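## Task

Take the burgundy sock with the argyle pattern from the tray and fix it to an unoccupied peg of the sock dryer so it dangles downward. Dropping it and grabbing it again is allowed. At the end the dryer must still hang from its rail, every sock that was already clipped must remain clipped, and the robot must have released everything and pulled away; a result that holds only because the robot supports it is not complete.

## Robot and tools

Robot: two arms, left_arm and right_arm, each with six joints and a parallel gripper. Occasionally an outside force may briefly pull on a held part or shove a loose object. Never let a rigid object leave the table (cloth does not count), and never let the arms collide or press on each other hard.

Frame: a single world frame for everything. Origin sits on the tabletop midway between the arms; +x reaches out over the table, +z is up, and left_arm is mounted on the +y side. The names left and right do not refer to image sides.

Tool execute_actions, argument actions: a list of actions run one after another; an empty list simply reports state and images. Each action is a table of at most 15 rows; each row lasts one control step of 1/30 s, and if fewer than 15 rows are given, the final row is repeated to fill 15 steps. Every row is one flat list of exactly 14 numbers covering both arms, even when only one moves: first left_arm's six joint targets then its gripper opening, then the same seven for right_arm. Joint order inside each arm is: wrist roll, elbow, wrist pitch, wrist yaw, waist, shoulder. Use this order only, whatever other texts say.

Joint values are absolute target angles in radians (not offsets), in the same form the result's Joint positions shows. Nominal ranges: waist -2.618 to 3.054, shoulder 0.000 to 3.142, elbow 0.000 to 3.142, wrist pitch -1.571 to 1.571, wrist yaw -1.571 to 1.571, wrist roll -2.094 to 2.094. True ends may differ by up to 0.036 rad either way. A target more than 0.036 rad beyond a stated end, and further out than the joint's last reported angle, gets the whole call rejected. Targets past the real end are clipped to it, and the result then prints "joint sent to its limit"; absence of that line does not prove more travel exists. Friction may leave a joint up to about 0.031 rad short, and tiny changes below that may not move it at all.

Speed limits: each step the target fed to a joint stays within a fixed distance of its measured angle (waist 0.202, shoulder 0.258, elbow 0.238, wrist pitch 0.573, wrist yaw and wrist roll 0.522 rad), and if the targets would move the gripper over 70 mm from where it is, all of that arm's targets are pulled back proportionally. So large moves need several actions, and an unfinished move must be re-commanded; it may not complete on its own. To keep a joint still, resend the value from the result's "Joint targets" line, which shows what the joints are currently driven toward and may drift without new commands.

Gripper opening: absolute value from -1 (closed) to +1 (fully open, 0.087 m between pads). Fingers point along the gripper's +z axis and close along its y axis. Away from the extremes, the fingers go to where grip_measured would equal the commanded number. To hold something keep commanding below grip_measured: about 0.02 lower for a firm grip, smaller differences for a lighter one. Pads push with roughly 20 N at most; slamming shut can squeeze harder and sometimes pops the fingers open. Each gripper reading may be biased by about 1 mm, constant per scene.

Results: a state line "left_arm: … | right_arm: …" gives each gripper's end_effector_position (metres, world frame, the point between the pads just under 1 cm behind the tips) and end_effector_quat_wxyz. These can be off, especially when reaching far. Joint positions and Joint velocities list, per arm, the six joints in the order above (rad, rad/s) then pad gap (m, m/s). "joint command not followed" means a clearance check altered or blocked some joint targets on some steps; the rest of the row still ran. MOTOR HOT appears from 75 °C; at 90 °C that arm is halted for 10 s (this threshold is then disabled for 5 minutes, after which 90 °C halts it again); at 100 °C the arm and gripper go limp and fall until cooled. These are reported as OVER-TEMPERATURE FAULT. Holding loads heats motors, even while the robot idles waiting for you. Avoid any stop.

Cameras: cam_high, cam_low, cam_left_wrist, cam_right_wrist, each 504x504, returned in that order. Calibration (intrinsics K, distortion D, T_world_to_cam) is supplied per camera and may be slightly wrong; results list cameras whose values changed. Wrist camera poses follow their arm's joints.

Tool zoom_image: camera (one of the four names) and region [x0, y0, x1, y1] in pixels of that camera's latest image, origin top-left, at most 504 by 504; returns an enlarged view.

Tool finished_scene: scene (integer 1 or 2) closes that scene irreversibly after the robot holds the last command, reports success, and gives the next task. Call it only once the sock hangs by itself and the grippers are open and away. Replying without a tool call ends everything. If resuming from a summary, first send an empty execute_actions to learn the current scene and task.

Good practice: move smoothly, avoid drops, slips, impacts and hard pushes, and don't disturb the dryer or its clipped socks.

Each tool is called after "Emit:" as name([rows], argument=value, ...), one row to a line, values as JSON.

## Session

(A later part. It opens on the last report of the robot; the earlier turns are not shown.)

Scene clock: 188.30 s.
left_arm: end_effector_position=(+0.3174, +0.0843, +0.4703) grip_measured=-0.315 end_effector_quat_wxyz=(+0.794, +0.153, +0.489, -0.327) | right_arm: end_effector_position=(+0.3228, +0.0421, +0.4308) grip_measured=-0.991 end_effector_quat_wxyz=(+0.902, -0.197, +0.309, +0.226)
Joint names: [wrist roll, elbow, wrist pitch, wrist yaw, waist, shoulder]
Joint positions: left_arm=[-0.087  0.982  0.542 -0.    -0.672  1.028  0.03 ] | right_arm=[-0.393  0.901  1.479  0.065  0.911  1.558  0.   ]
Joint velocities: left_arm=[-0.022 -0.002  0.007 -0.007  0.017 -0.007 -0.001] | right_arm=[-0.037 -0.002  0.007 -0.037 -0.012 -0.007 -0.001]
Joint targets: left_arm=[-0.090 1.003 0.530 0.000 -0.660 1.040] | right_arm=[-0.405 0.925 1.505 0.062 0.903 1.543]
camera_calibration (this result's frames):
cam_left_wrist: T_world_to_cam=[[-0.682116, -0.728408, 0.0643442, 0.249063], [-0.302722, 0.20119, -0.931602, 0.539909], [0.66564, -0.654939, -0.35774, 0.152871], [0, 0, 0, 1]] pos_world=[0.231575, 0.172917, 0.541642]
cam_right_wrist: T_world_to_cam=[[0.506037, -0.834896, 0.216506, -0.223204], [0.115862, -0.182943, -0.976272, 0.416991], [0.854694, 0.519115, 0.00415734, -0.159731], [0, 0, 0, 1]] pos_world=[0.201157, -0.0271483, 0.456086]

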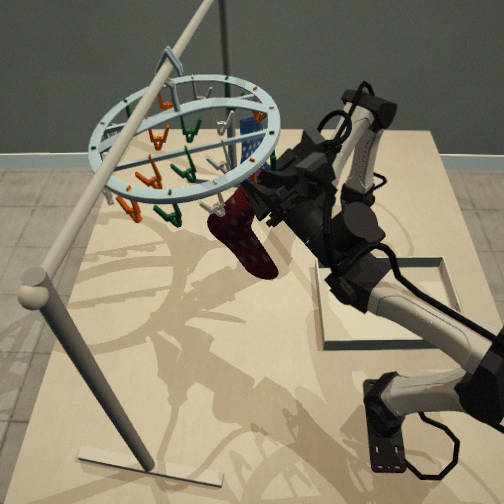

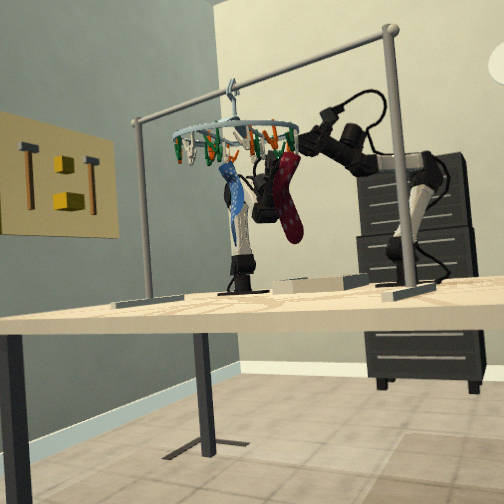

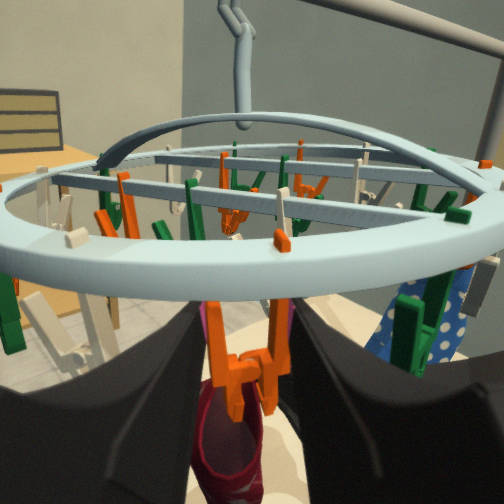

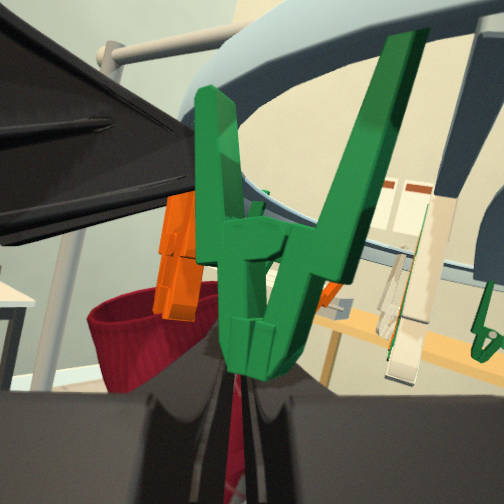

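Emit:
execute_actions([
  [[-0.09,1.003,0.53,0,-0.66,1.04,-0.4,-0.405,0.928,1.505,0.062,0.903,1.558,-1],[-0.1,1.003,0.53,0,-0.66,1.04,-0.4,-0.405,0.93,1.505,0.062,0.903,1.558,-1],[-0.11,1.003,0.53,0,-0.66,1.04,-0.4,-0.405,0.932,1.505,0.062,0.903,1.558,-1],[-0.12,1.003,0.53,0,-0.66,1.04,-0.4,-0.405,0.934,1.505,0.062,0.903,1.558,-1],[-0.13,1.003,0.53,0,-0.66,1.04,-0.4,-0.405,0.936,1.505,0.062,0.903,1.558,-1],[-0.14,1.003,0.53,0,-0.66,1.04,-0.4,-0.405,0.938,1.505,0.062,0.903,1.558,-1]],
])

Emit:
zoom_image(camera="cam_left_wrist", region=[170, 344, 330, 504])

Emit:
zoom_image(camera="cam_right_wrist", region=[70, 180, 290, 400])

Scene clock: 193.43 s.
left_arm: end_effector_position=(+0.3159, +0.0830, +0.4709) grip_measured=-0.315 end_effector_quat_wxyz=(+0.787, +0.141, +0.491, -0.345) | right_arm: end_effector_position=(+0.3224, +0.0416, +0.4354) grip_measured=-0.991 end_effector_quat_wxyz=(+0.904, -0.194, +0.305, +0.227)
Joint names: [wrist roll, elbow, wrist pitch, wrist yaw, waist, shoulder]
Joint positions: left_arm=[-0.133  0.982  0.544 -0.    -0.672  1.028  0.03 ] | right_arm=[-0.393  0.912  1.479  0.065  0.911  1.558  0.   ]
Joint velocities: left_arm=[-0.007  0.022  0.022  0.022 -0.002 -0.002 -0.   ] | right_arm=[ 0.022  0.002 -0.007  0.066  0.002 -0.007  0.   ]
Joint targets: left_arm=[-0.140 1.003 0.530 -0.000 -0.660 1.040] | right_arm=[-0.405 0.938 1.505 0.062 0.903 1.558]
camera_calibration (this result's frames):
cam_left_wrist: T_world_to_cam=[[-0.695867, -0.710519, 0.104549, 0.231031], [-0.321338, 0.17785, -0.930114, 0.547458], [0.64227, -0.680832, -0.352077, 0.160057], [0, 0, 0, 1]] pos_world=[0.233886, 0.175758, 0.541396]
cam_right_wrist: T_world_to_cam=[[0.504629, -0.836706, 0.212775, -0.222246], [0.122268, -0.174709, -0.976999, 0.419313], [0.854634, 0.519038, 0.0141393, -0.163518], [0, 0, 0, 1]] pos_world=[0.200631, -0.0278244, 0.459269]

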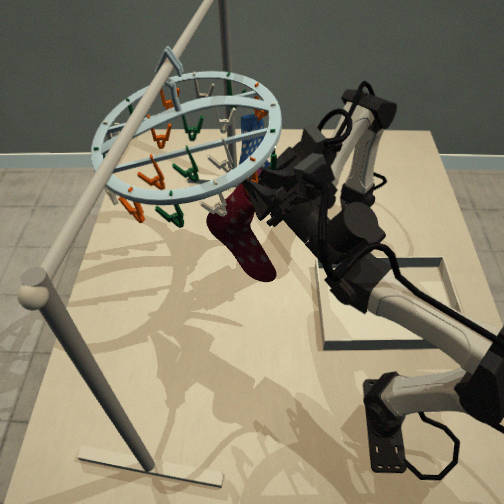

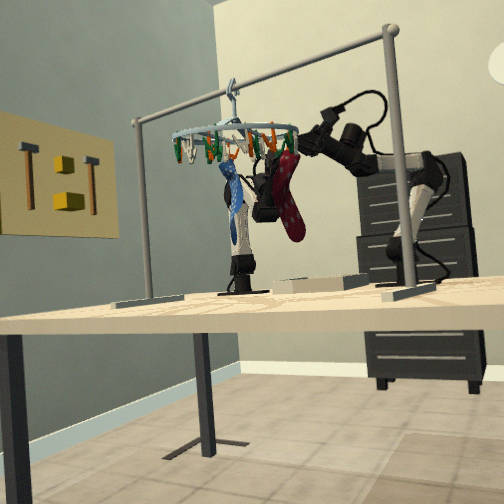

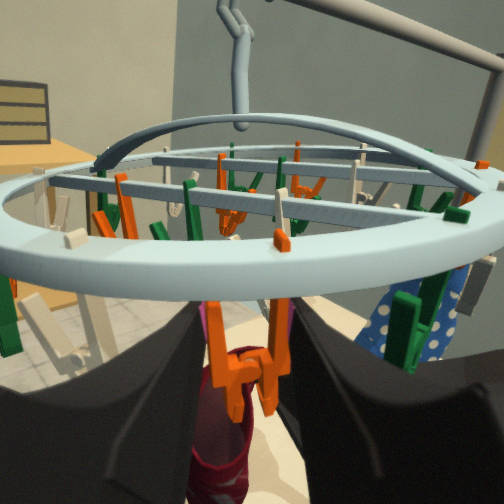

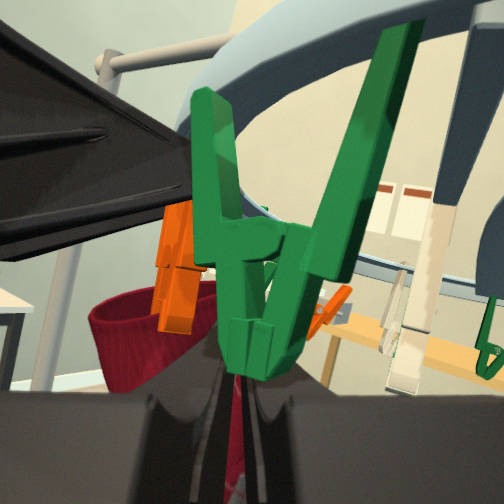

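Region (170, 344, 330, 504) of cam_left_wrist's 504x504 image, scaled by 3.150, with more detail than that image has.

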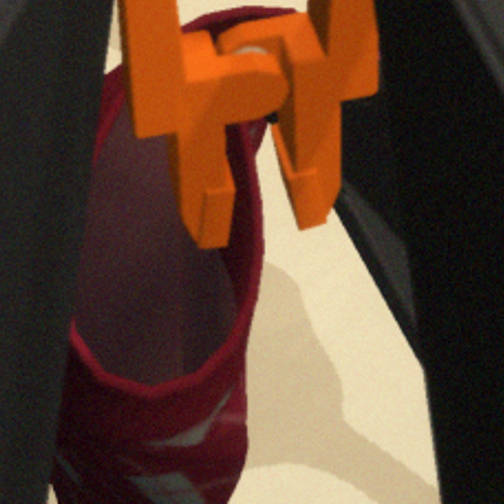

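Region (70, 180, 290, 400) of cam_right_wrist's 504x504 image, scaled by 2.291, with more detail than that image has.

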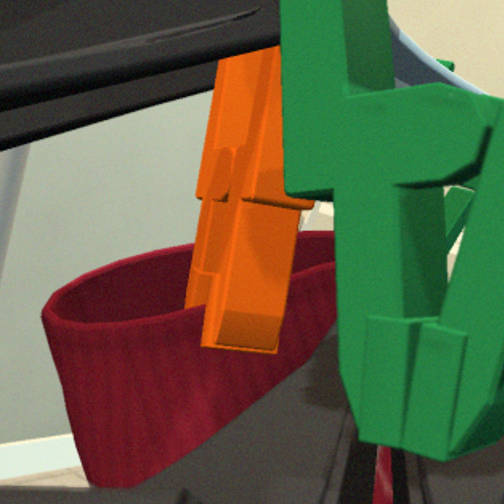

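Emit:
execute_actions([
  [[-0.14,1.003,0.53,0,-0.66,1.04,-0.4,-0.405,0.94,1.505,0.062,0.903,1.558,-1],[-0.145,1.003,0.53,0,-0.66,1.04,-0.4,-0.405,0.942,1.505,0.062,0.903,1.558,-1],[-0.15,1.003,0.53,0,-0.66,1.04,-0.4,-0.405,0.944,1.505,0.062,0.903,1.558,-1],[-0.155,1.003,0.53,0,-0.66,1.04,-0.4,-0.405,0.946,1.505,0.062,0.903,1.558,-1],[-0.16,1.003,0.53,0,-0.66,1.04,-0.4,-0.405,0.948,1.505,0.062,0.903,1.558,-1],[-0.16,1.003,0.53,0,-0.66,1.04,-0.4,-0.405,0.951,1.505,0.062,0.903,1.558,-1]],
])

Emit:
zoom_image(camera="cam_left_wrist", region=[170, 344, 330, 504])

Emit:
zoom_image(camera="cam_right_wrist", region=[70, 180, 290, 400])

Scene clock: 195.17 s.
left_arm: end_effector_position=(+0.3146, +0.0830, +0.4744) grip_measured=-0.315 end_effector_quat_wxyz=(+0.785, +0.135, +0.490, -0.355) | right_arm: end_effector_position=(+0.3219, +0.0409, +0.4411) grip_measured=-0.991 end_effector_quat_wxyz=(+0.907, -0.191, +0.300, +0.227)
Joint names: [wrist roll, elbow, wrist pitch, wrist yaw, waist, shoulder]
Joint positions: left_arm=[-0.155  0.988  0.546 -0.    -0.672  1.028  0.03 ] | right_arm=[-0.393  0.925  1.479  0.065  0.911  1.558  0.   ]
Joint velocities: left_arm=[-0.022 -0.007 -0.022 -0.007 -0.022 -0.012  0.001] | right_arm=[-0.051 -0.002 -0.037 -0.066 -0.007  0.012  0.   ]
Joint targets: left_arm=[-0.160 1.003 0.530 0.000 -0.660 1.040] | right_arm=[-0.405 0.951 1.505 0.062 0.903 1.558]
camera_calibration (this result's frames):
cam_left_wrist: T_world_to_cam=[[-0.702558, -0.700964, 0.122727, 0.222377], [-0.325166, 0.162809, -0.931537, 0.553438], [0.632992, -0.694366, -0.342312, 0.16157], [0, 0, 0, 1]] pos_world=[0.23392, 0.177962, 0.543564]
cam_right_wrist: T_world_to_cam=[[0.502904, -0.838923, 0.208076, -0.221024], [0.130282, -0.16441, -0.97775, 0.422158], [0.854467, 0.518823, 0.0266143, -0.168281], [0, 0, 0, 1]] pos_world=[0.199944, -0.0287071, 0.463234]

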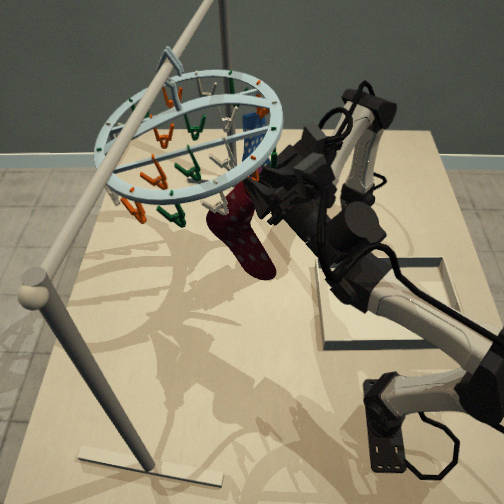

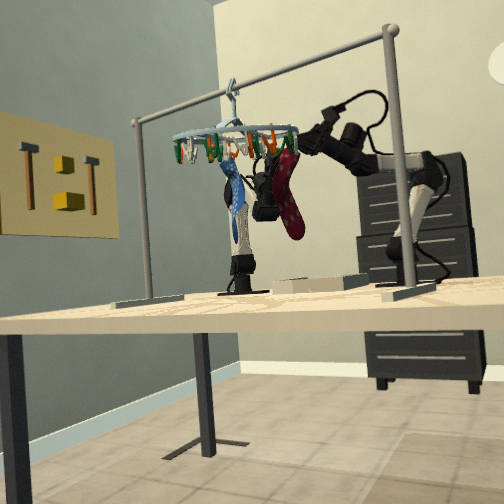

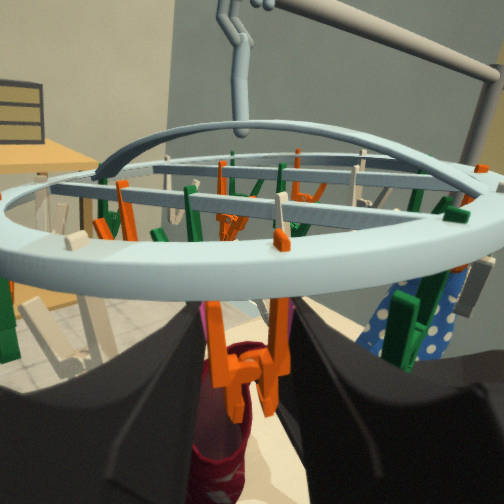

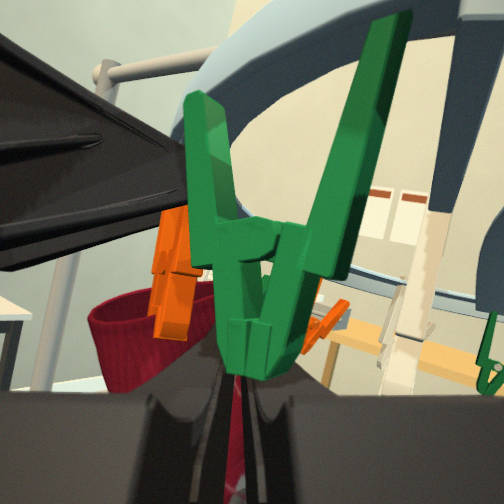

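Region (170, 344, 330, 504) of cam_left_wrist's 504x504 image, scaled by 3.150, with more detail than that image has.

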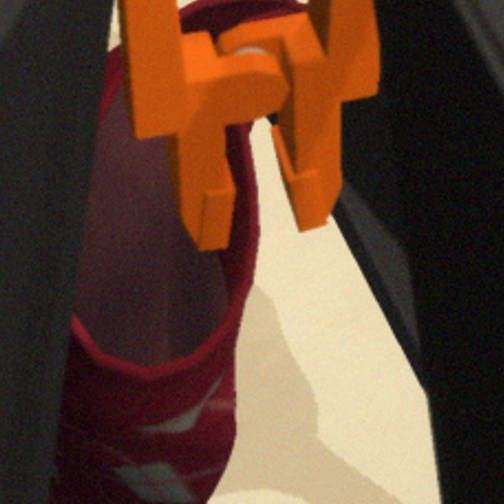

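Region (70, 180, 290, 400) of cam_right_wrist's 504x504 image, scaled by 2.291, with more detail than that image has.

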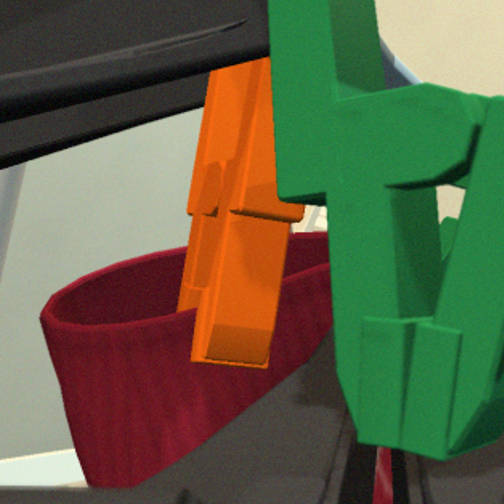

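Emit:
execute_actions([
  [[-0.17,1.003,0.53,0,-0.66,1.04,-0.4,-0.405,0.951,1.505,0.062,0.903,1.558,-1],[-0.18,1.0,0.53,0,-0.66,1.04,-0.4,-0.405,0.951,1.505,0.062,0.903,1.558,-1],[-0.19,0.995,0.525,0,-0.66,1.04,-0.4,-0.405,0.951,1.505,0.062,0.903,1.558,-1],[-0.2,0.99,0.52,0,-0.66,1.04,-0.4,-0.405,0.951,1.505,0.062,0.903,1.558,-1],[-0.21,0.99,0.515,0,-0.66,1.04,-0.4,-0.405,0.951,1.505,0.062,0.903,1.558,-1],[-0.22,0.99,0.51,0,-0.66,1.04,-0.4,-0.405,0.951,1.505,0.062,0.903,1.558,-1]],
])

Emit:
zoom_image(camera="cam_left_wrist", region=[170, 344, 330, 504])

Emit:
zoom_image(camera="cam_right_wrist", region=[70, 180, 290, 400])

Scene clock: 197.10 s.
left_arm: end_effector_position=(+0.3137, +0.0808, +0.4723) grip_measured=-0.315 end_effector_quat_wxyz=(+0.773, +0.123, +0.498, -0.375) | right_arm: end_effector_position=(+0.3219, +0.0409, +0.4411) grip_measured=-0.991 end_effector_quat_wxyz=(+0.907, -0.191, +0.300, +0.227)
Joint names: [wrist roll, elbow, wrist pitch, wrist yaw, waist, shoulder]
Joint positions: left_arm=[-0.21   0.988  0.535 -0.    -0.672  1.028  0.03 ] | right_arm=[-0.393  0.925  1.479  0.065  0.911  1.558  0.   ]
Joint velocities: left_arm=[-0.095 -0.002 -0.066  0.051 -0.002  0.022 -0.   ] | right_arm=[ 0.007 -0.002  0.022 -0.051  0.007  0.002  0.   ]
Joint targets: left_arm=[-0.220 0.990 0.510 -0.000 -0.660 1.040] | right_arm=[-0.405 0.951 1.505 0.062 0.903 1.558]
camera_calibration (this result's frames):
cam_left_wrist: T_world_to_cam=[[-0.714896, -0.678018, 0.170925, 0.199757], [-0.357144, 0.143911, -0.922896, 0.558941], [0.601142, -0.72082, -0.345032, 0.173296], [0, 0, 0, 1]] pos_world=[0.238252, 0.179916, 0.541494]
cam_right_wrist: T_world_to_cam=[[0.502904, -0.838923, 0.208076, -0.221024], [0.130282, -0.16441, -0.97775, 0.422158], [0.854467, 0.518823, 0.0266143, -0.168281], [0, 0, 0, 1]] pos_world=[0.199944, -0.0287071, 0.463234]

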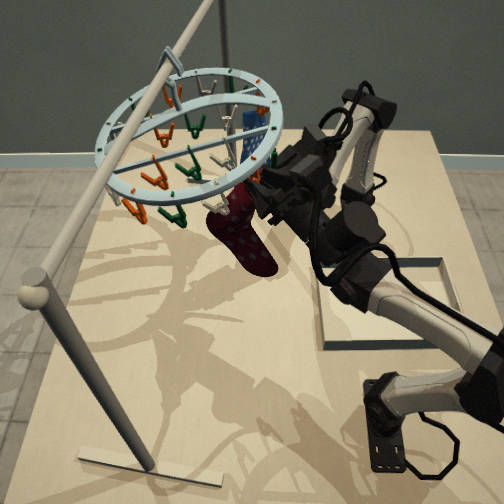

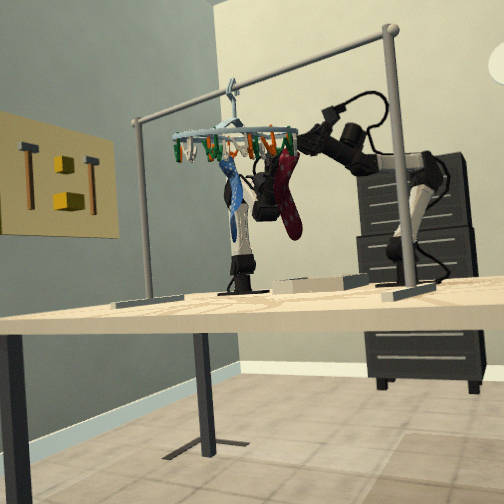

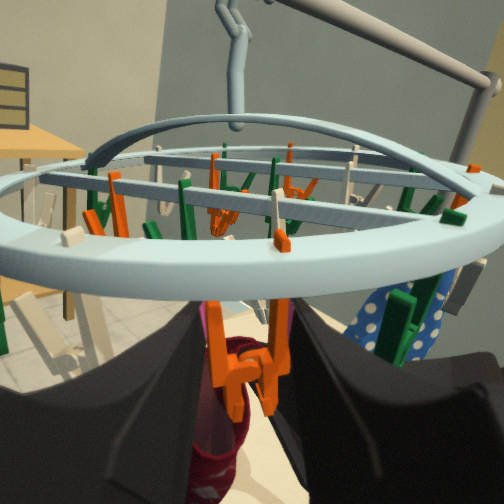

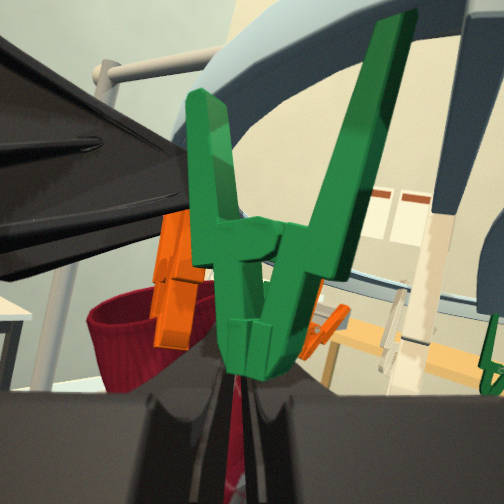

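Region (170, 344, 330, 504) of cam_left_wrist's 504x504 image, scaled by 3.150, with more detail than that image has.

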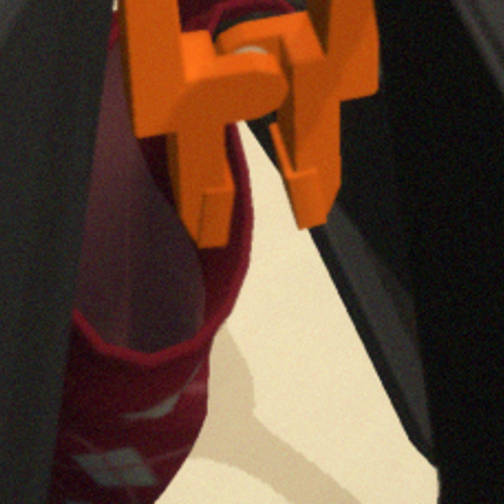

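Region (70, 180, 290, 400) of cam_right_wrist's 504x504 image, scaled by 2.291, with more detail than that image has.

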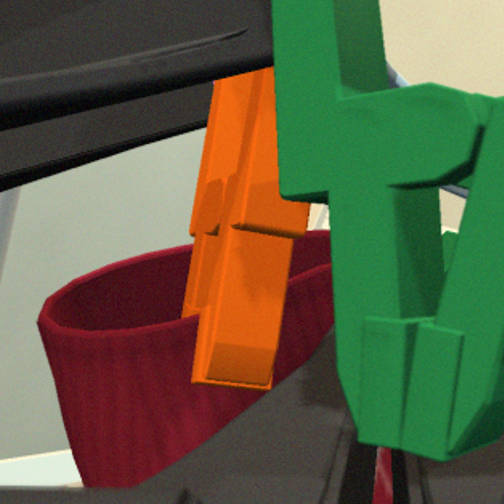

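Emit:
execute_actions([
  [[-0.21,0.99,0.53,0,-0.66,1.04,-0.33,-0.405,0.951,1.505,0.062,0.903,1.558,-1],[-0.21,0.99,0.53,0,-0.66,1.04,-0.3,-0.405,0.951,1.505,0.062,0.903,1.558,-1],[-0.21,0.99,0.53,0,-0.66,1.04,-0.28,-0.405,0.951,1.505,0.062,0.903,1.558,-1],[-0.21,0.99,0.53,0,-0.66,1.04,-0.26,-0.405,0.951,1.505,0.062,0.903,1.558,-1],[-0.21,0.99,0.53,0,-0.66,1.04,-0.24,-0.405,0.951,1.505,0.062,0.903,1.558,-1],[-0.21,0.99,0.53,0,-0.66,1.04,-0.22,-0.405,0.951,1.505,0.062,0.903,1.558,-1],[-0.21,0.99,0.53,0,-0.66,1.04,-0.2,-0.405,0.951,1.505,0.062,0.903,1.558,-1],[-0.21,0.99,0.53,0,-0.66,1.04,-0.18,-0.405,0.951,1.505,0.062,0.903,1.558,-1],[-0.21,0.99,0.53,0,-0.66,1.04,-0.16,-0.405,0.951,1.505,0.062,0.903,1.558,-1],[-0.21,0.99,0.53,0,-0.66,1.04,-0.14,-0.405,0.951,1.505,0.062,0.903,1.558,-1],[-0.21,0.99,0.53,0,-0.66,1.04,-0.12,-0.405,0.951,1.505,0.062,0.903,1.558,-1],[-0.21,0.99,0.53,0,-0.66,1.04,-0.1,-0.405,0.951,1.505,0.062,0.903,1.558,-1],[-0.21,0.99,0.53,0,-0.66,1.04,-0.08,-0.405,0.951,1.505,0.062,0.903,1.558,-1],[-0.21,0.99,0.53,0,-0.66,1.04,-0.06,-0.405,0.951,1.505,0.062,0.903,1.558,-1],[-0.21,0.99,0.53,0,-0.66,1.04,-0.04,-0.405,0.951,1.505,0.062,0.903,1.558,-1]],
  [[-0.21,0.99,0.53,0,-0.66,1.04,-0.02,-0.405,0.951,1.505,0.062,0.903,1.558,-1],[-0.21,0.99,0.53,0,-0.66,1.04,0.0,-0.405,0.951,1.505,0.062,0.903,1.558,-1],[-0.21,0.99,0.53,0,-0.66,1.04,0.02,-0.405,0.951,1.505,0.062,0.903,1.558,-1],[-0.21,0.99,0.53,0,-0.66,1.04,0.04,-0.405,0.951,1.505,0.062,0.903,1.558,-1],[-0.21,0.99,0.53,0,-0.66,1.04,0.06,-0.405,0.951,1.505,0.062,0.903,1.558,-1],[-0.21,0.99,0.53,0,-0.66,1.04,0.08,-0.405,0.951,1.505,0.062,0.903,1.558,-1],[-0.21,0.99,0.53,0,-0.66,1.04,0.1,-0.405,0.951,1.505,0.062,0.903,1.558,-1]],
])

Emit:
zoom_image(camera="cam_left_wrist", region=[150, 304, 350, 504])

Emit:
zoom_image(camera="cam_right_wrist", region=[70, 180, 290, 400])

Scene clock: 200.27 s.
left_arm: end_effector_position=(+0.3136, +0.0807, +0.4723) grip_measured=+0.100 end_effector_quat_wxyz=(+0.772, +0.122, +0.498, -0.376) | right_arm: end_effector_position=(+0.3213, +0.0402, +0.4422) grip_measured=-0.991 end_effector_quat_wxyz=(+0.908, -0.189, +0.298, +0.228)
Joint names: [wrist roll, elbow, wrist pitch, wrist yaw, waist, shoulder]
Joint positions: left_arm=[-0.214  0.988  0.535 -0.    -0.672  1.028  0.048] | right_arm=[-0.393  0.925  1.485  0.065  0.911  1.558  0.   ]
Joint velocities: left_arm=[ 0.037 -0.007  0.022  0.037 -0.012 -0.017 -0.001] | right_arm=[-0.022 -0.007  0.037  0.037  0.022  0.017  0.   ]
Joint targets: left_arm=[-0.210 0.990 0.530 -0.000 -0.660 1.040] | right_arm=[-0.405 0.951 1.505 0.062 0.903 1.558]
camera_calibration (this result's frames):
cam_left_wrist: T_world_to_cam=[[-0.715752, -0.676277, 0.174209, 0.198175], [-0.358865, 0.142177, -0.922498, 0.559435], [0.599095, -0.722797, -0.344455, 0.173823], [0, 0, 0, 1]] pos_world=[0.238469, 0.180122, 0.541428]
cam_right_wrist: T_world_to_cam=[[0.502128, -0.83992, 0.205916, -0.220371], [0.133948, -0.159699, -0.978036, 0.422019], [0.854357, 0.518681, 0.0323157, -0.169875], [0, 0, 0, 1]] pos_world=[0.19926, -0.0295866, 0.463617]

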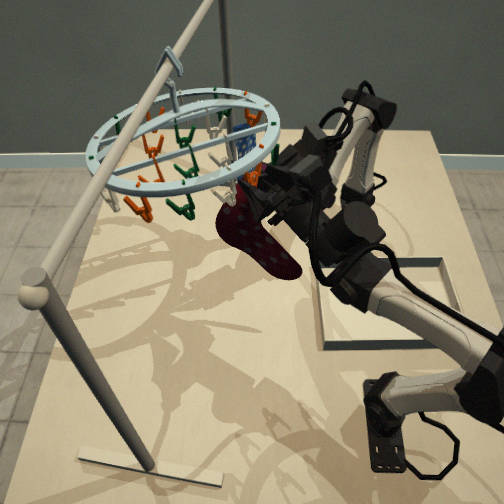

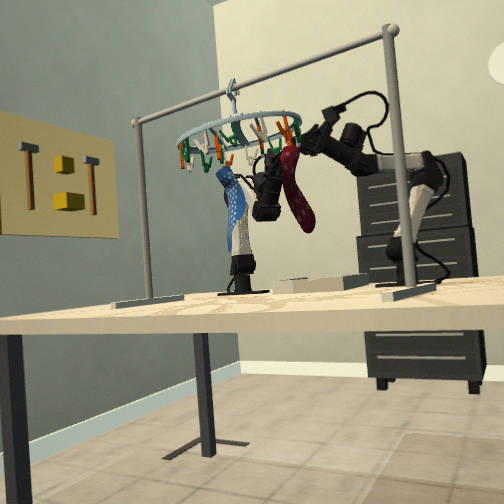

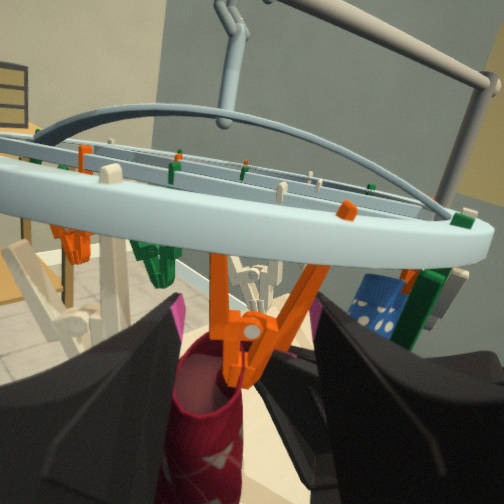

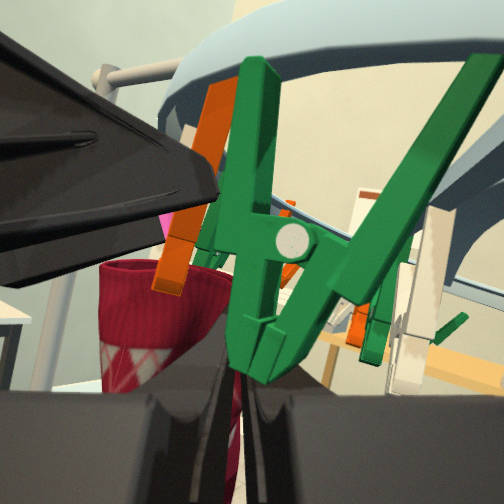

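Region (150, 304, 350, 504) of cam_left_wrist's 504x504 image, scaled by 2.520, with more detail than that image has.

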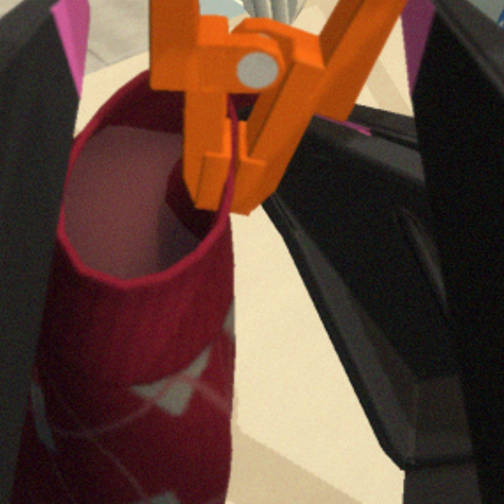

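Region (70, 180, 290, 400) of cam_right_wrist's 504x504 image, scaled by 2.291, with more detail than that image has.

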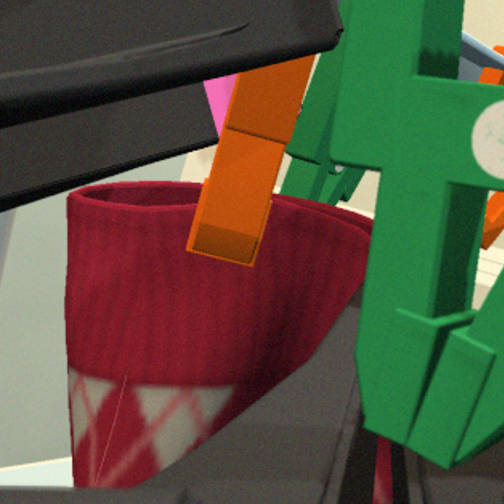

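Emit:
execute_actions([
  [[-0.21,0.99,0.53,0,-0.66,1.04,0.15,-0.405,0.94,1.49,0.062,0.903,1.558,-0.95],[-0.21,0.99,0.53,0,-0.66,1.04,0.2,-0.405,0.94,1.49,0.062,0.903,1.558,-0.9],[-0.21,0.99,0.53,0,-0.66,1.04,0.25,-0.405,0.94,1.49,0.062,0.903,1.558,-0.85],[-0.21,0.99,0.53,0,-0.66,1.04,0.3,-0.405,0.94,1.49,0.062,0.903,1.558,-0.8],[-0.21,0.99,0.53,0,-0.66,1.04,0.35,-0.405,0.94,1.49,0.062,0.903,1.558,-0.78],[-0.21,0.99,0.53,0,-0.66,1.04,0.4,-0.405,0.94,1.49,0.062,0.903,1.558,-0.76]],
])

Scene clock: 201.70 s.
left_arm: end_effector_position=(+0.3137, +0.0806, +0.4719) grip_measured=+0.400 end_effector_quat_wxyz=(+0.772, +0.122, +0.498, -0.376) | right_arm: end_effector_position=(+0.3212, +0.0400, +0.4425) grip_measured=-0.760 end_effector_quat_wxyz=(+0.908, -0.188, +0.298, +0.228)
Joint names: [wrist roll, elbow, wrist pitch, wrist yaw, waist, shoulder]
Joint positions: left_arm=[-0.214  0.988  0.534 -0.    -0.672  1.028  0.061] | right_arm=[-0.393  0.925  1.487  0.065  0.911  1.558  0.01 ]
Joint velocities: left_arm=[ 0.022 -0.007  0.007  0.007  0.007  0.007 -0.001] | right_arm=[-0.066 -0.007 -0.022  0.007 -0.012 -0.007  0.   ]
Joint targets: left_arm=[-0.210 0.990 0.530 0.000 -0.660 1.040] | right_arm=[-0.405 0.940 1.490 0.062 0.903 1.558]
camera_calibration (this result's frames):
cam_left_wrist: T_world_to_cam=[[-0.715548, -0.676447, 0.174389, 0.198118], [-0.359947, 0.143076, -0.921937, 0.559147], [0.59869, -0.72246, -0.345863, 0.174346], [0, 0, 0, 1]] pos_world=[0.238647, 0.179974, 0.541248]
cam_right_wrist: T_world_to_cam=[[0.501935, -0.840168, 0.205375, -0.220207], [0.134864, -0.158521, -0.978102, 0.421983], [0.854326, 0.518641, 0.0337409, -0.170274], [0, 0, 0, 1]] pos_world=[0.199089, -0.0298067, 0.463712]

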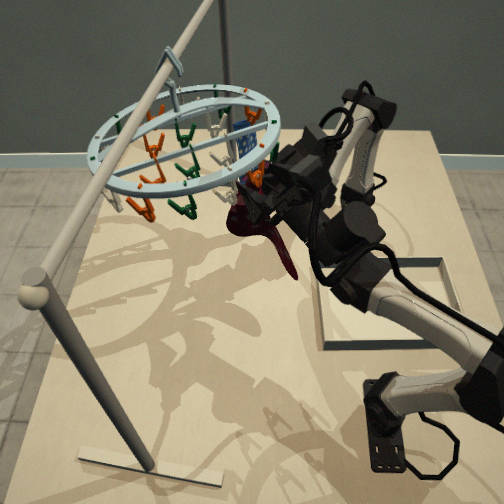

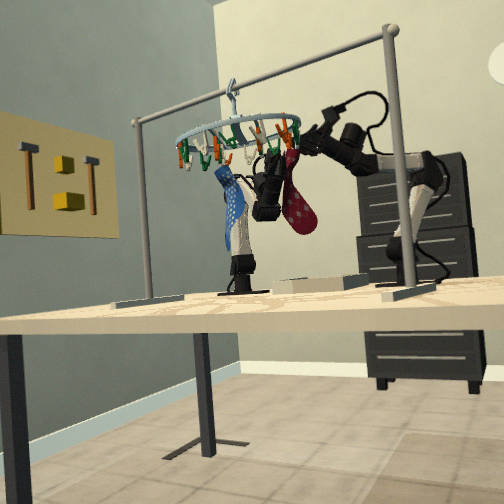

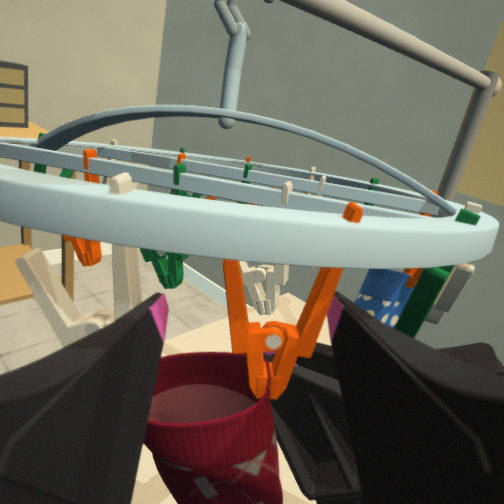

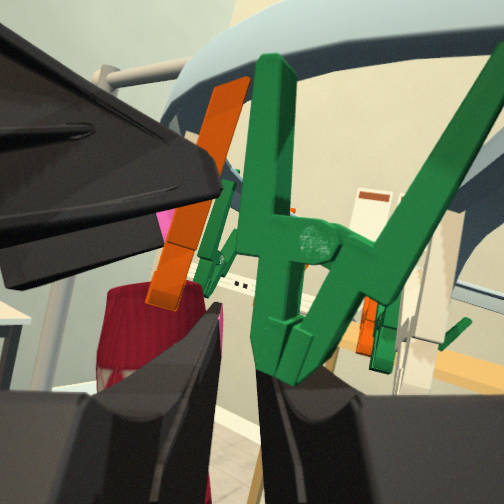

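Emit:
execute_actions([
  [[-0.21,0.982,0.526,0,-0.66,1.015,0.4,-0.405,0.93,1.49,0.062,0.903,1.55,-0.76],[-0.21,0.976,0.518,0,-0.66,1.002,0.4,-0.405,0.925,1.49,0.062,0.903,1.545,-0.76],[-0.21,0.97,0.51,0,-0.66,0.989,0.4,-0.405,0.92,1.49,0.062,0.903,1.54,-0.76],[-0.21,0.964,0.502,0,-0.66,0.976,0.4,-0.405,0.917,1.49,0.062,0.903,1.538,-0.76],[-0.21,0.958,0.494,0,-0.66,0.963,0.4,-0.405,0.914,1.49,0.062,0.903,1.536,-0.76],[-0.21,0.952,0.486,0,-0.66,0.95,0.4,-0.405,0.911,1.49,0.062,0.903,1.534,-0.76],[-0.21,0.946,0.478,0,-0.66,0.937,0.4,-0.405,0.908,1.49,0.062,0.903,1.532,-0.76],[-0.21,0.94,0.47,0,-0.66,0.924,0.4,-0.405,0.905,1.49,0.062,0.903,1.53,-0.76],[-0.21,0.934,0.462,0,-0.66,0.911,0.4,-0.405,0.902,1.49,0.062,0.903,1.53,-0.76],[-0.21,0.928,0.454,0,-0.66,0.898,0.4,-0.405,0.899,1.49,0.062,0.903,1.53,-0.76],[-0.21,0.922,0.446,0,-0.66,0.885,0.4,-0.405,0.896,1.49,0.062,0.903,1.53,-0.76],[-0.21,0.916,0.438,0,-0.66,0.872,0.4,-0.405,0.893,1.49,0.062,0.903,1.53,-0.76],[-0.21,0.91,0.43,0,-0.66,0.859,0.4,-0.405,0.89,1.49,0.062,0.903,1.53,-0.76],[-0.21,0.904,0.422,0,-0.66,0.846,0.4,-0.405,0.887,1.49,0.062,0.903,1.53,-0.76],[-0.21,0.898,0.414,0,-0.66,0.833,0.4,-0.405,0.884,1.49,0.062,0.903,1.53,-0.76]],
  [[-0.21,0.892,0.406,0,-0.66,0.82,0.4,-0.405,0.881,1.49,0.062,0.903,1.528,-0.76],[-0.21,0.886,0.398,0,-0.66,0.807,0.4,-0.405,0.878,1.49,0.062,0.903,1.526,-0.76],[-0.21,0.88,0.39,0,-0.66,0.794,0.4,-0.405,0.875,1.49,0.062,0.903,1.524,-0.76],[-0.21,0.874,0.382,0,-0.66,0.781,0.4,-0.405,0.872,1.49,0.062,0.903,1.522,-0.76],[-0.21,0.868,0.374,0,-0.66,0.768,0.4,-0.405,0.869,1.49,0.062,0.903,1.52,-0.76],[-0.21,0.862,0.366,0,-0.66,0.755,0.4,-0.405,0.866,1.49,0.062,0.903,1.52,-0.76],[-0.21,0.856,0.358,0,-0.66,0.742,0.4,-0.405,0.863,1.49,0.062,0.903,1.52,-0.76],[-0.21,0.85,0.35,0,-0.66,0.729,0.4,-0.405,0.86,1.49,0.062,0.903,1.52,-0.76],[-0.21,0.844,0.342,0,-0.66,0.716,0.4,-0.405,0.857,1.49,0.062,0.903,1.52,-0.76],[-0.21,0.838,0.334,0,-0.66,0.703,0.4,-0.405,0.854,1.49,0.062,0.903,1.52,-0.76],[-0.21,0.832,0.326,0,-0.66,0.69,0.4,-0.405,0.851,1.49,0.062,0.903,1.52,-0.76],[-0.21,0.826,0.318,0,-0.66,0.677,0.4,-0.405,0.848,1.49,0.062,0.903,1.52,-0.76],[-0.21,0.82,0.31,0,-0.66,0.664,0.4,-0.405,0.845,1.49,0.062,0.903,1.52,-0.76],[-0.21,0.814,0.3,0,-0.66,0.651,0.4,-0.405,0.842,1.49,0.062,0.903,1.52,-0.76],[-0.21,0.81,0.29,0,-0.66,0.64,0.4,-0.405,0.84,1.49,0.062,0.903,1.52,-0.76]],
])

Scene clock: 205.87 s.
left_arm: end_effector_position=(+0.2482, +0.1350, +0.4591) grip_measured=+0.400 end_effector_quat_wxyz=(+0.772, +0.122, +0.498, -0.376) | right_arm: end_effector_position=(+0.3177, +0.0354, +0.4308) grip_measured=-0.760 end_effector_quat_wxyz=(+0.903, -0.196, +0.308, +0.226)
Joint names: [wrist roll, elbow, wrist pitch, wrist yaw, waist, shoulder]
Joint positions: left_arm=[-0.214  0.835  0.332 -0.    -0.672  0.674  0.061] | right_arm=[-0.393  0.87   1.487  0.065  0.911  1.53   0.01 ]
Joint velocities: left_arm=[-0.037 -0.139 -0.256 -0.007 -0.007 -0.369  0.   ] | right_arm=[ 0.066 -0.1   -0.007 -0.007 -0.002 -0.007 -0.   ]
Joint targets: left_arm=[-0.210 0.810 0.290 -0.000 -0.660 0.640] | right_arm=[-0.405 0.840 1.490 0.062 0.903 1.520]
camera_calibration (this result's frames):
cam_left_wrist: T_world_to_cam=[[-0.715599, -0.676404, 0.174344, 0.190335], [-0.359676, 0.142852, -0.922077, 0.51603], [0.598792, -0.722545, -0.345511, 0.248264], [0, 0, 0, 1]] pos_world=[0.173149, 0.23441, 0.528414]
cam_right_wrist: T_world_to_cam=[[0.505431, -0.835676, 0.21491, -0.225214], [0.118607, -0.179415, -0.976597, 0.415524], [0.854677, 0.519092, 0.00843544, -0.15374], [0, 0, 0, 1]] pos_world=[0.195943, -0.0338491, 0.455497]

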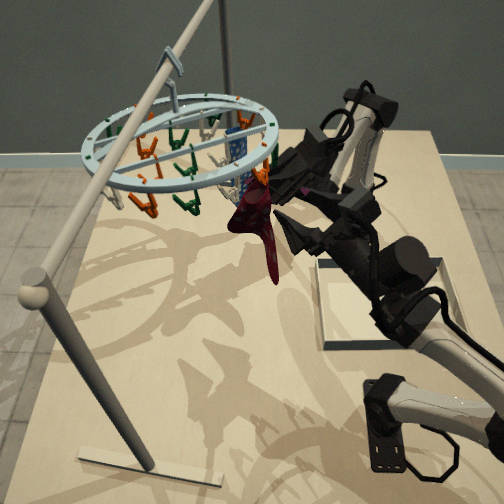

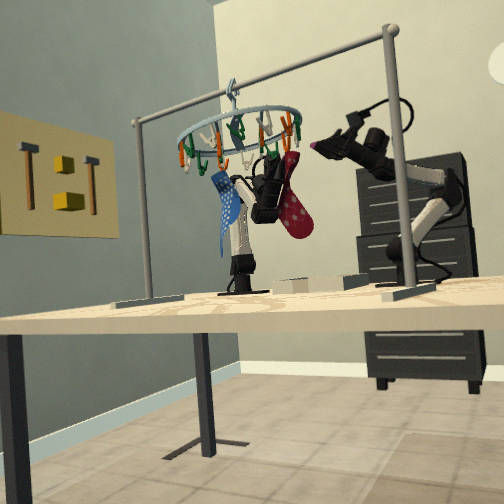

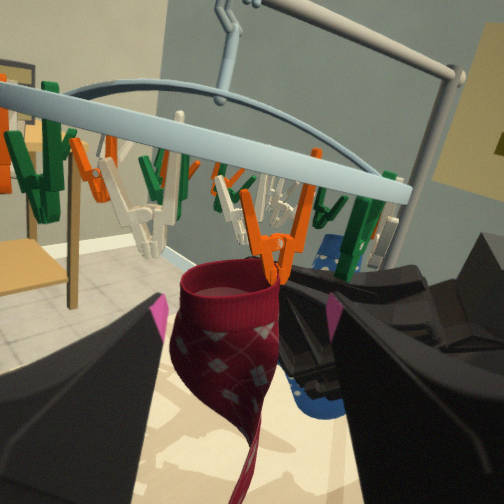

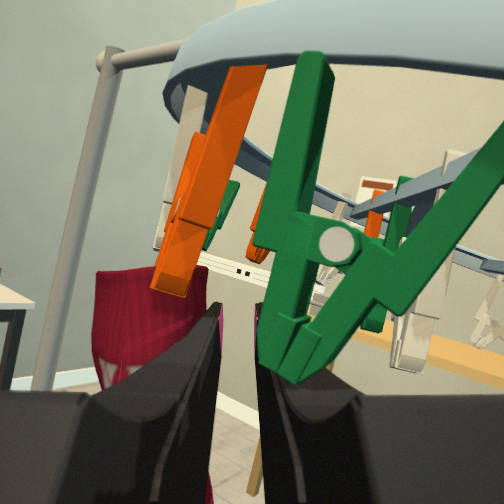

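Emit:
execute_actions([
  [[-0.2,0.8,0.3,0,-0.64,0.64,0.4,-0.405,0.835,1.49,0.062,0.903,1.515,-0.76],[-0.19,0.79,0.31,0,-0.62,0.635,0.4,-0.405,0.83,1.49,0.062,0.903,1.51,-0.76],[-0.18,0.78,0.32,0,-0.6,0.63,0.4,-0.405,0.825,1.49,0.062,0.903,1.507,-0.76],[-0.17,0.77,0.33,0,-0.58,0.625,0.4,-0.405,0.82,1.49,0.062,0.903,1.504,-0.76],[-0.16,0.76,0.34,0,-0.56,0.62,0.4,-0.405,0.815,1.49,0.062,0.903,1.501,-0.76],[-0.15,0.75,0.35,0,-0.54,0.615,0.4,-0.405,0.81,1.49,0.062,0.903,1.498,-0.76],[-0.14,0.74,0.36,0,-0.52,0.61,0.4,-0.405,0.805,1.49,0.062,0.903,1.495,-0.76],[-0.13,0.73,0.37,0,-0.5,0.605,0.4,-0.405,0.8,1.49,0.062,0.903,1.492,-0.76],[-0.12,0.72,0.38,0,-0.48,0.6,0.4,-0.405,0.795,1.49,0.062,0.903,1.489,-0.76],[-0.11,0.71,0.39,0,-0.46,0.6,0.4,-0.405,0.79,1.49,0.062,0.903,1.486,-0.76],[-0.1,0.7,0.4,0,-0.44,0.6,0.4,-0.405,0.785,1.49,0.062,0.903,1.483,-0.76],[-0.09,0.69,0.41,0,-0.42,0.6,0.4,-0.405,0.78,1.49,0.062,0.903,1.48,-0.76],[-0.08,0.68,0.42,0,-0.4,0.6,0.4,-0.405,0.775,1.49,0.062,0.903,1.477,-0.76],[-0.07,0.67,0.43,0,-0.38,0.6,0.4,-0.405,0.77,1.49,0.062,0.903,1.474,-0.76],[-0.06,0.66,0.44,0,-0.36,0.6,0.4,-0.405,0.765,1.49,0.062,0.903,1.471,-0.76]],
  [[-0.05,0.65,0.45,0,-0.34,0.6,0.4,-0.405,0.76,1.49,0.062,0.903,1.468,-0.76],[-0.05,0.65,0.45,0,-0.32,0.6,0.4,-0.405,0.755,1.49,0.062,0.903,1.465,-0.76],[-0.05,0.65,0.45,0,-0.3,0.6,0.4,-0.405,0.75,1.49,0.062,0.903,1.462,-0.76],[-0.05,0.65,0.45,0,-0.3,0.6,0.4,-0.405,0.745,1.49,0.062,0.903,1.459,-0.76],[-0.05,0.65,0.45,0,-0.3,0.6,0.4,-0.405,0.74,1.49,0.062,0.903,1.456,-0.76],[-0.05,0.65,0.45,0,-0.3,0.6,0.4,-0.405,0.735,1.49,0.062,0.903,1.453,-0.76],[-0.05,0.65,0.45,0,-0.3,0.6,0.4,-0.405,0.73,1.49,0.062,0.903,1.45,-0.76],[-0.05,0.65,0.45,0,-0.3,0.6,0.4,-0.405,0.725,1.49,0.062,0.903,1.447,-0.76],[-0.05,0.65,0.45,0,-0.3,0.6,0.4,-0.405,0.72,1.49,0.062,0.903,1.444,-0.76],[-0.05,0.65,0.45,0,-0.3,0.6,0.4,-0.405,0.715,1.49,0.062,0.903,1.441,-0.76],[-0.05,0.65,0.45,0,-0.3,0.6,0.4,-0.405,0.71,1.49,0.062,0.903,1.438,-0.76],[-0.05,0.65,0.45,0,-0.3,0.6,0.4,-0.405,0.705,1.49,0.062,0.903,1.435,-0.76],[-0.05,0.65,0.45,0,-0.3,0.6,0.4,-0.405,0.7,1.49,0.062,0.903,1.432,-0.76],[-0.05,0.65,0.45,0,-0.3,0.6,0.4,-0.405,0.695,1.49,0.062,0.903,1.43,-0.76],[-0.05,0.65,0.45,0,-0.3,0.6,0.4,-0.405,0.69,1.49,0.062,0.903,1.43,-0.76]],
])

Scene clock: 212.07 s.
left_arm: end_effector_position=(+0.3041, +0.2280, +0.4168) grip_measured=+0.400 end_effector_quat_wxyz=(+0.840, +0.071, +0.512, -0.167) | right_arm: end_effector_position=(+0.3050, +0.0192, +0.4039) grip_measured=-0.760 end_effector_quat_wxyz=(+0.893, -0.213, +0.329, +0.223)
Joint names: [wrist roll, elbow, wrist pitch, wrist yaw, waist, shoulder]
Joint positions: left_arm=[-0.059  0.663  0.434  0.001 -0.312  0.613  0.061] | right_arm=[-0.393  0.724  1.487  0.065  0.911  1.443  0.01 ]
Joint velocities: left_arm=[-0.037 -0.002  0.037 -0.051  0.002 -0.002  0.001] | right_arm=[-0.051 -0.144 -0.022  0.007  0.002 -0.071  0.001]
Joint targets: left_arm=[-0.050 0.650 0.450 0.000 -0.300 0.600] | right_arm=[-0.405 0.690 1.490 0.062 0.903 1.430]
camera_calibration (this result's frames):
cam_left_wrist: T_world_to_cam=[[-0.369699, -0.928287, 0.04008, 0.308812], [-0.357848, 0.102443, -0.928143, 0.495071], [0.857477, -0.357476, -0.370059, 0.115638], [0, 0, 0, 1]] pos_world=[0.192171, 0.277287, 0.489913]
cam_right_wrist: T_world_to_cam=[[0.513494, -0.825312, 0.234911, -0.237352], [0.0836959, -0.224283, -0.970923, 0.397043], [0.854002, 0.518225, -0.0460928, -0.112035], [0, 0, 0, 1]] pos_world=[0.184326, -0.0487796, 0.436091]

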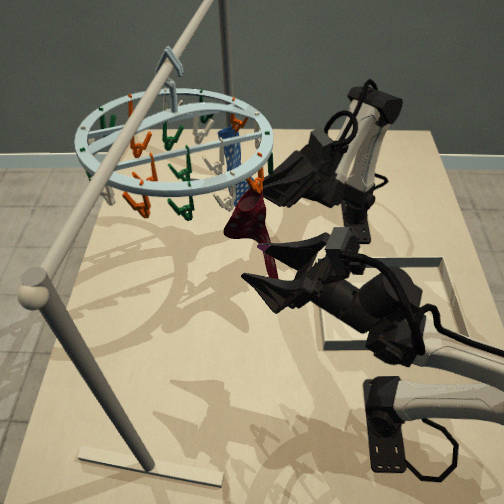

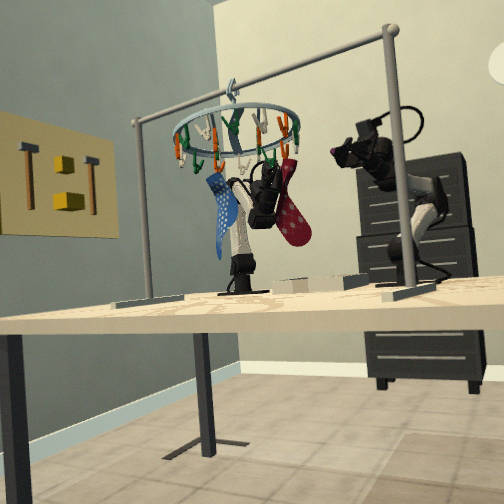

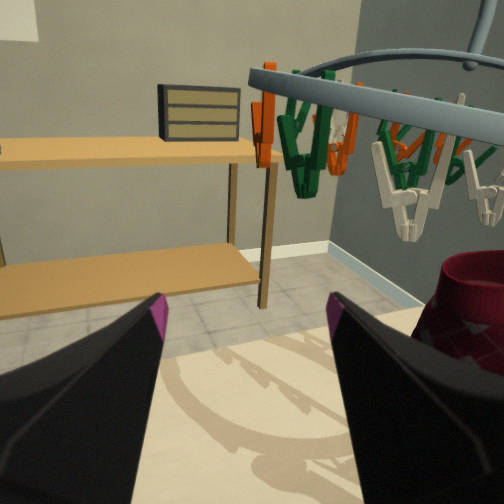

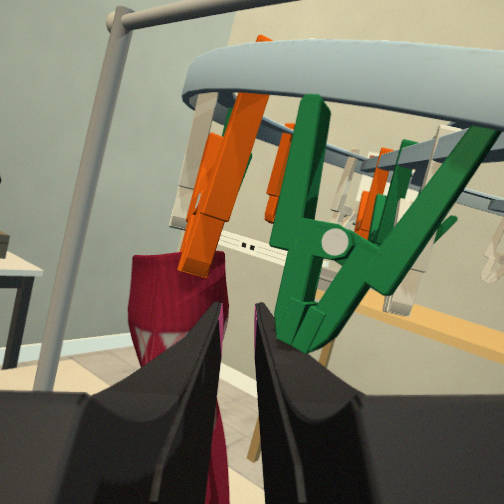

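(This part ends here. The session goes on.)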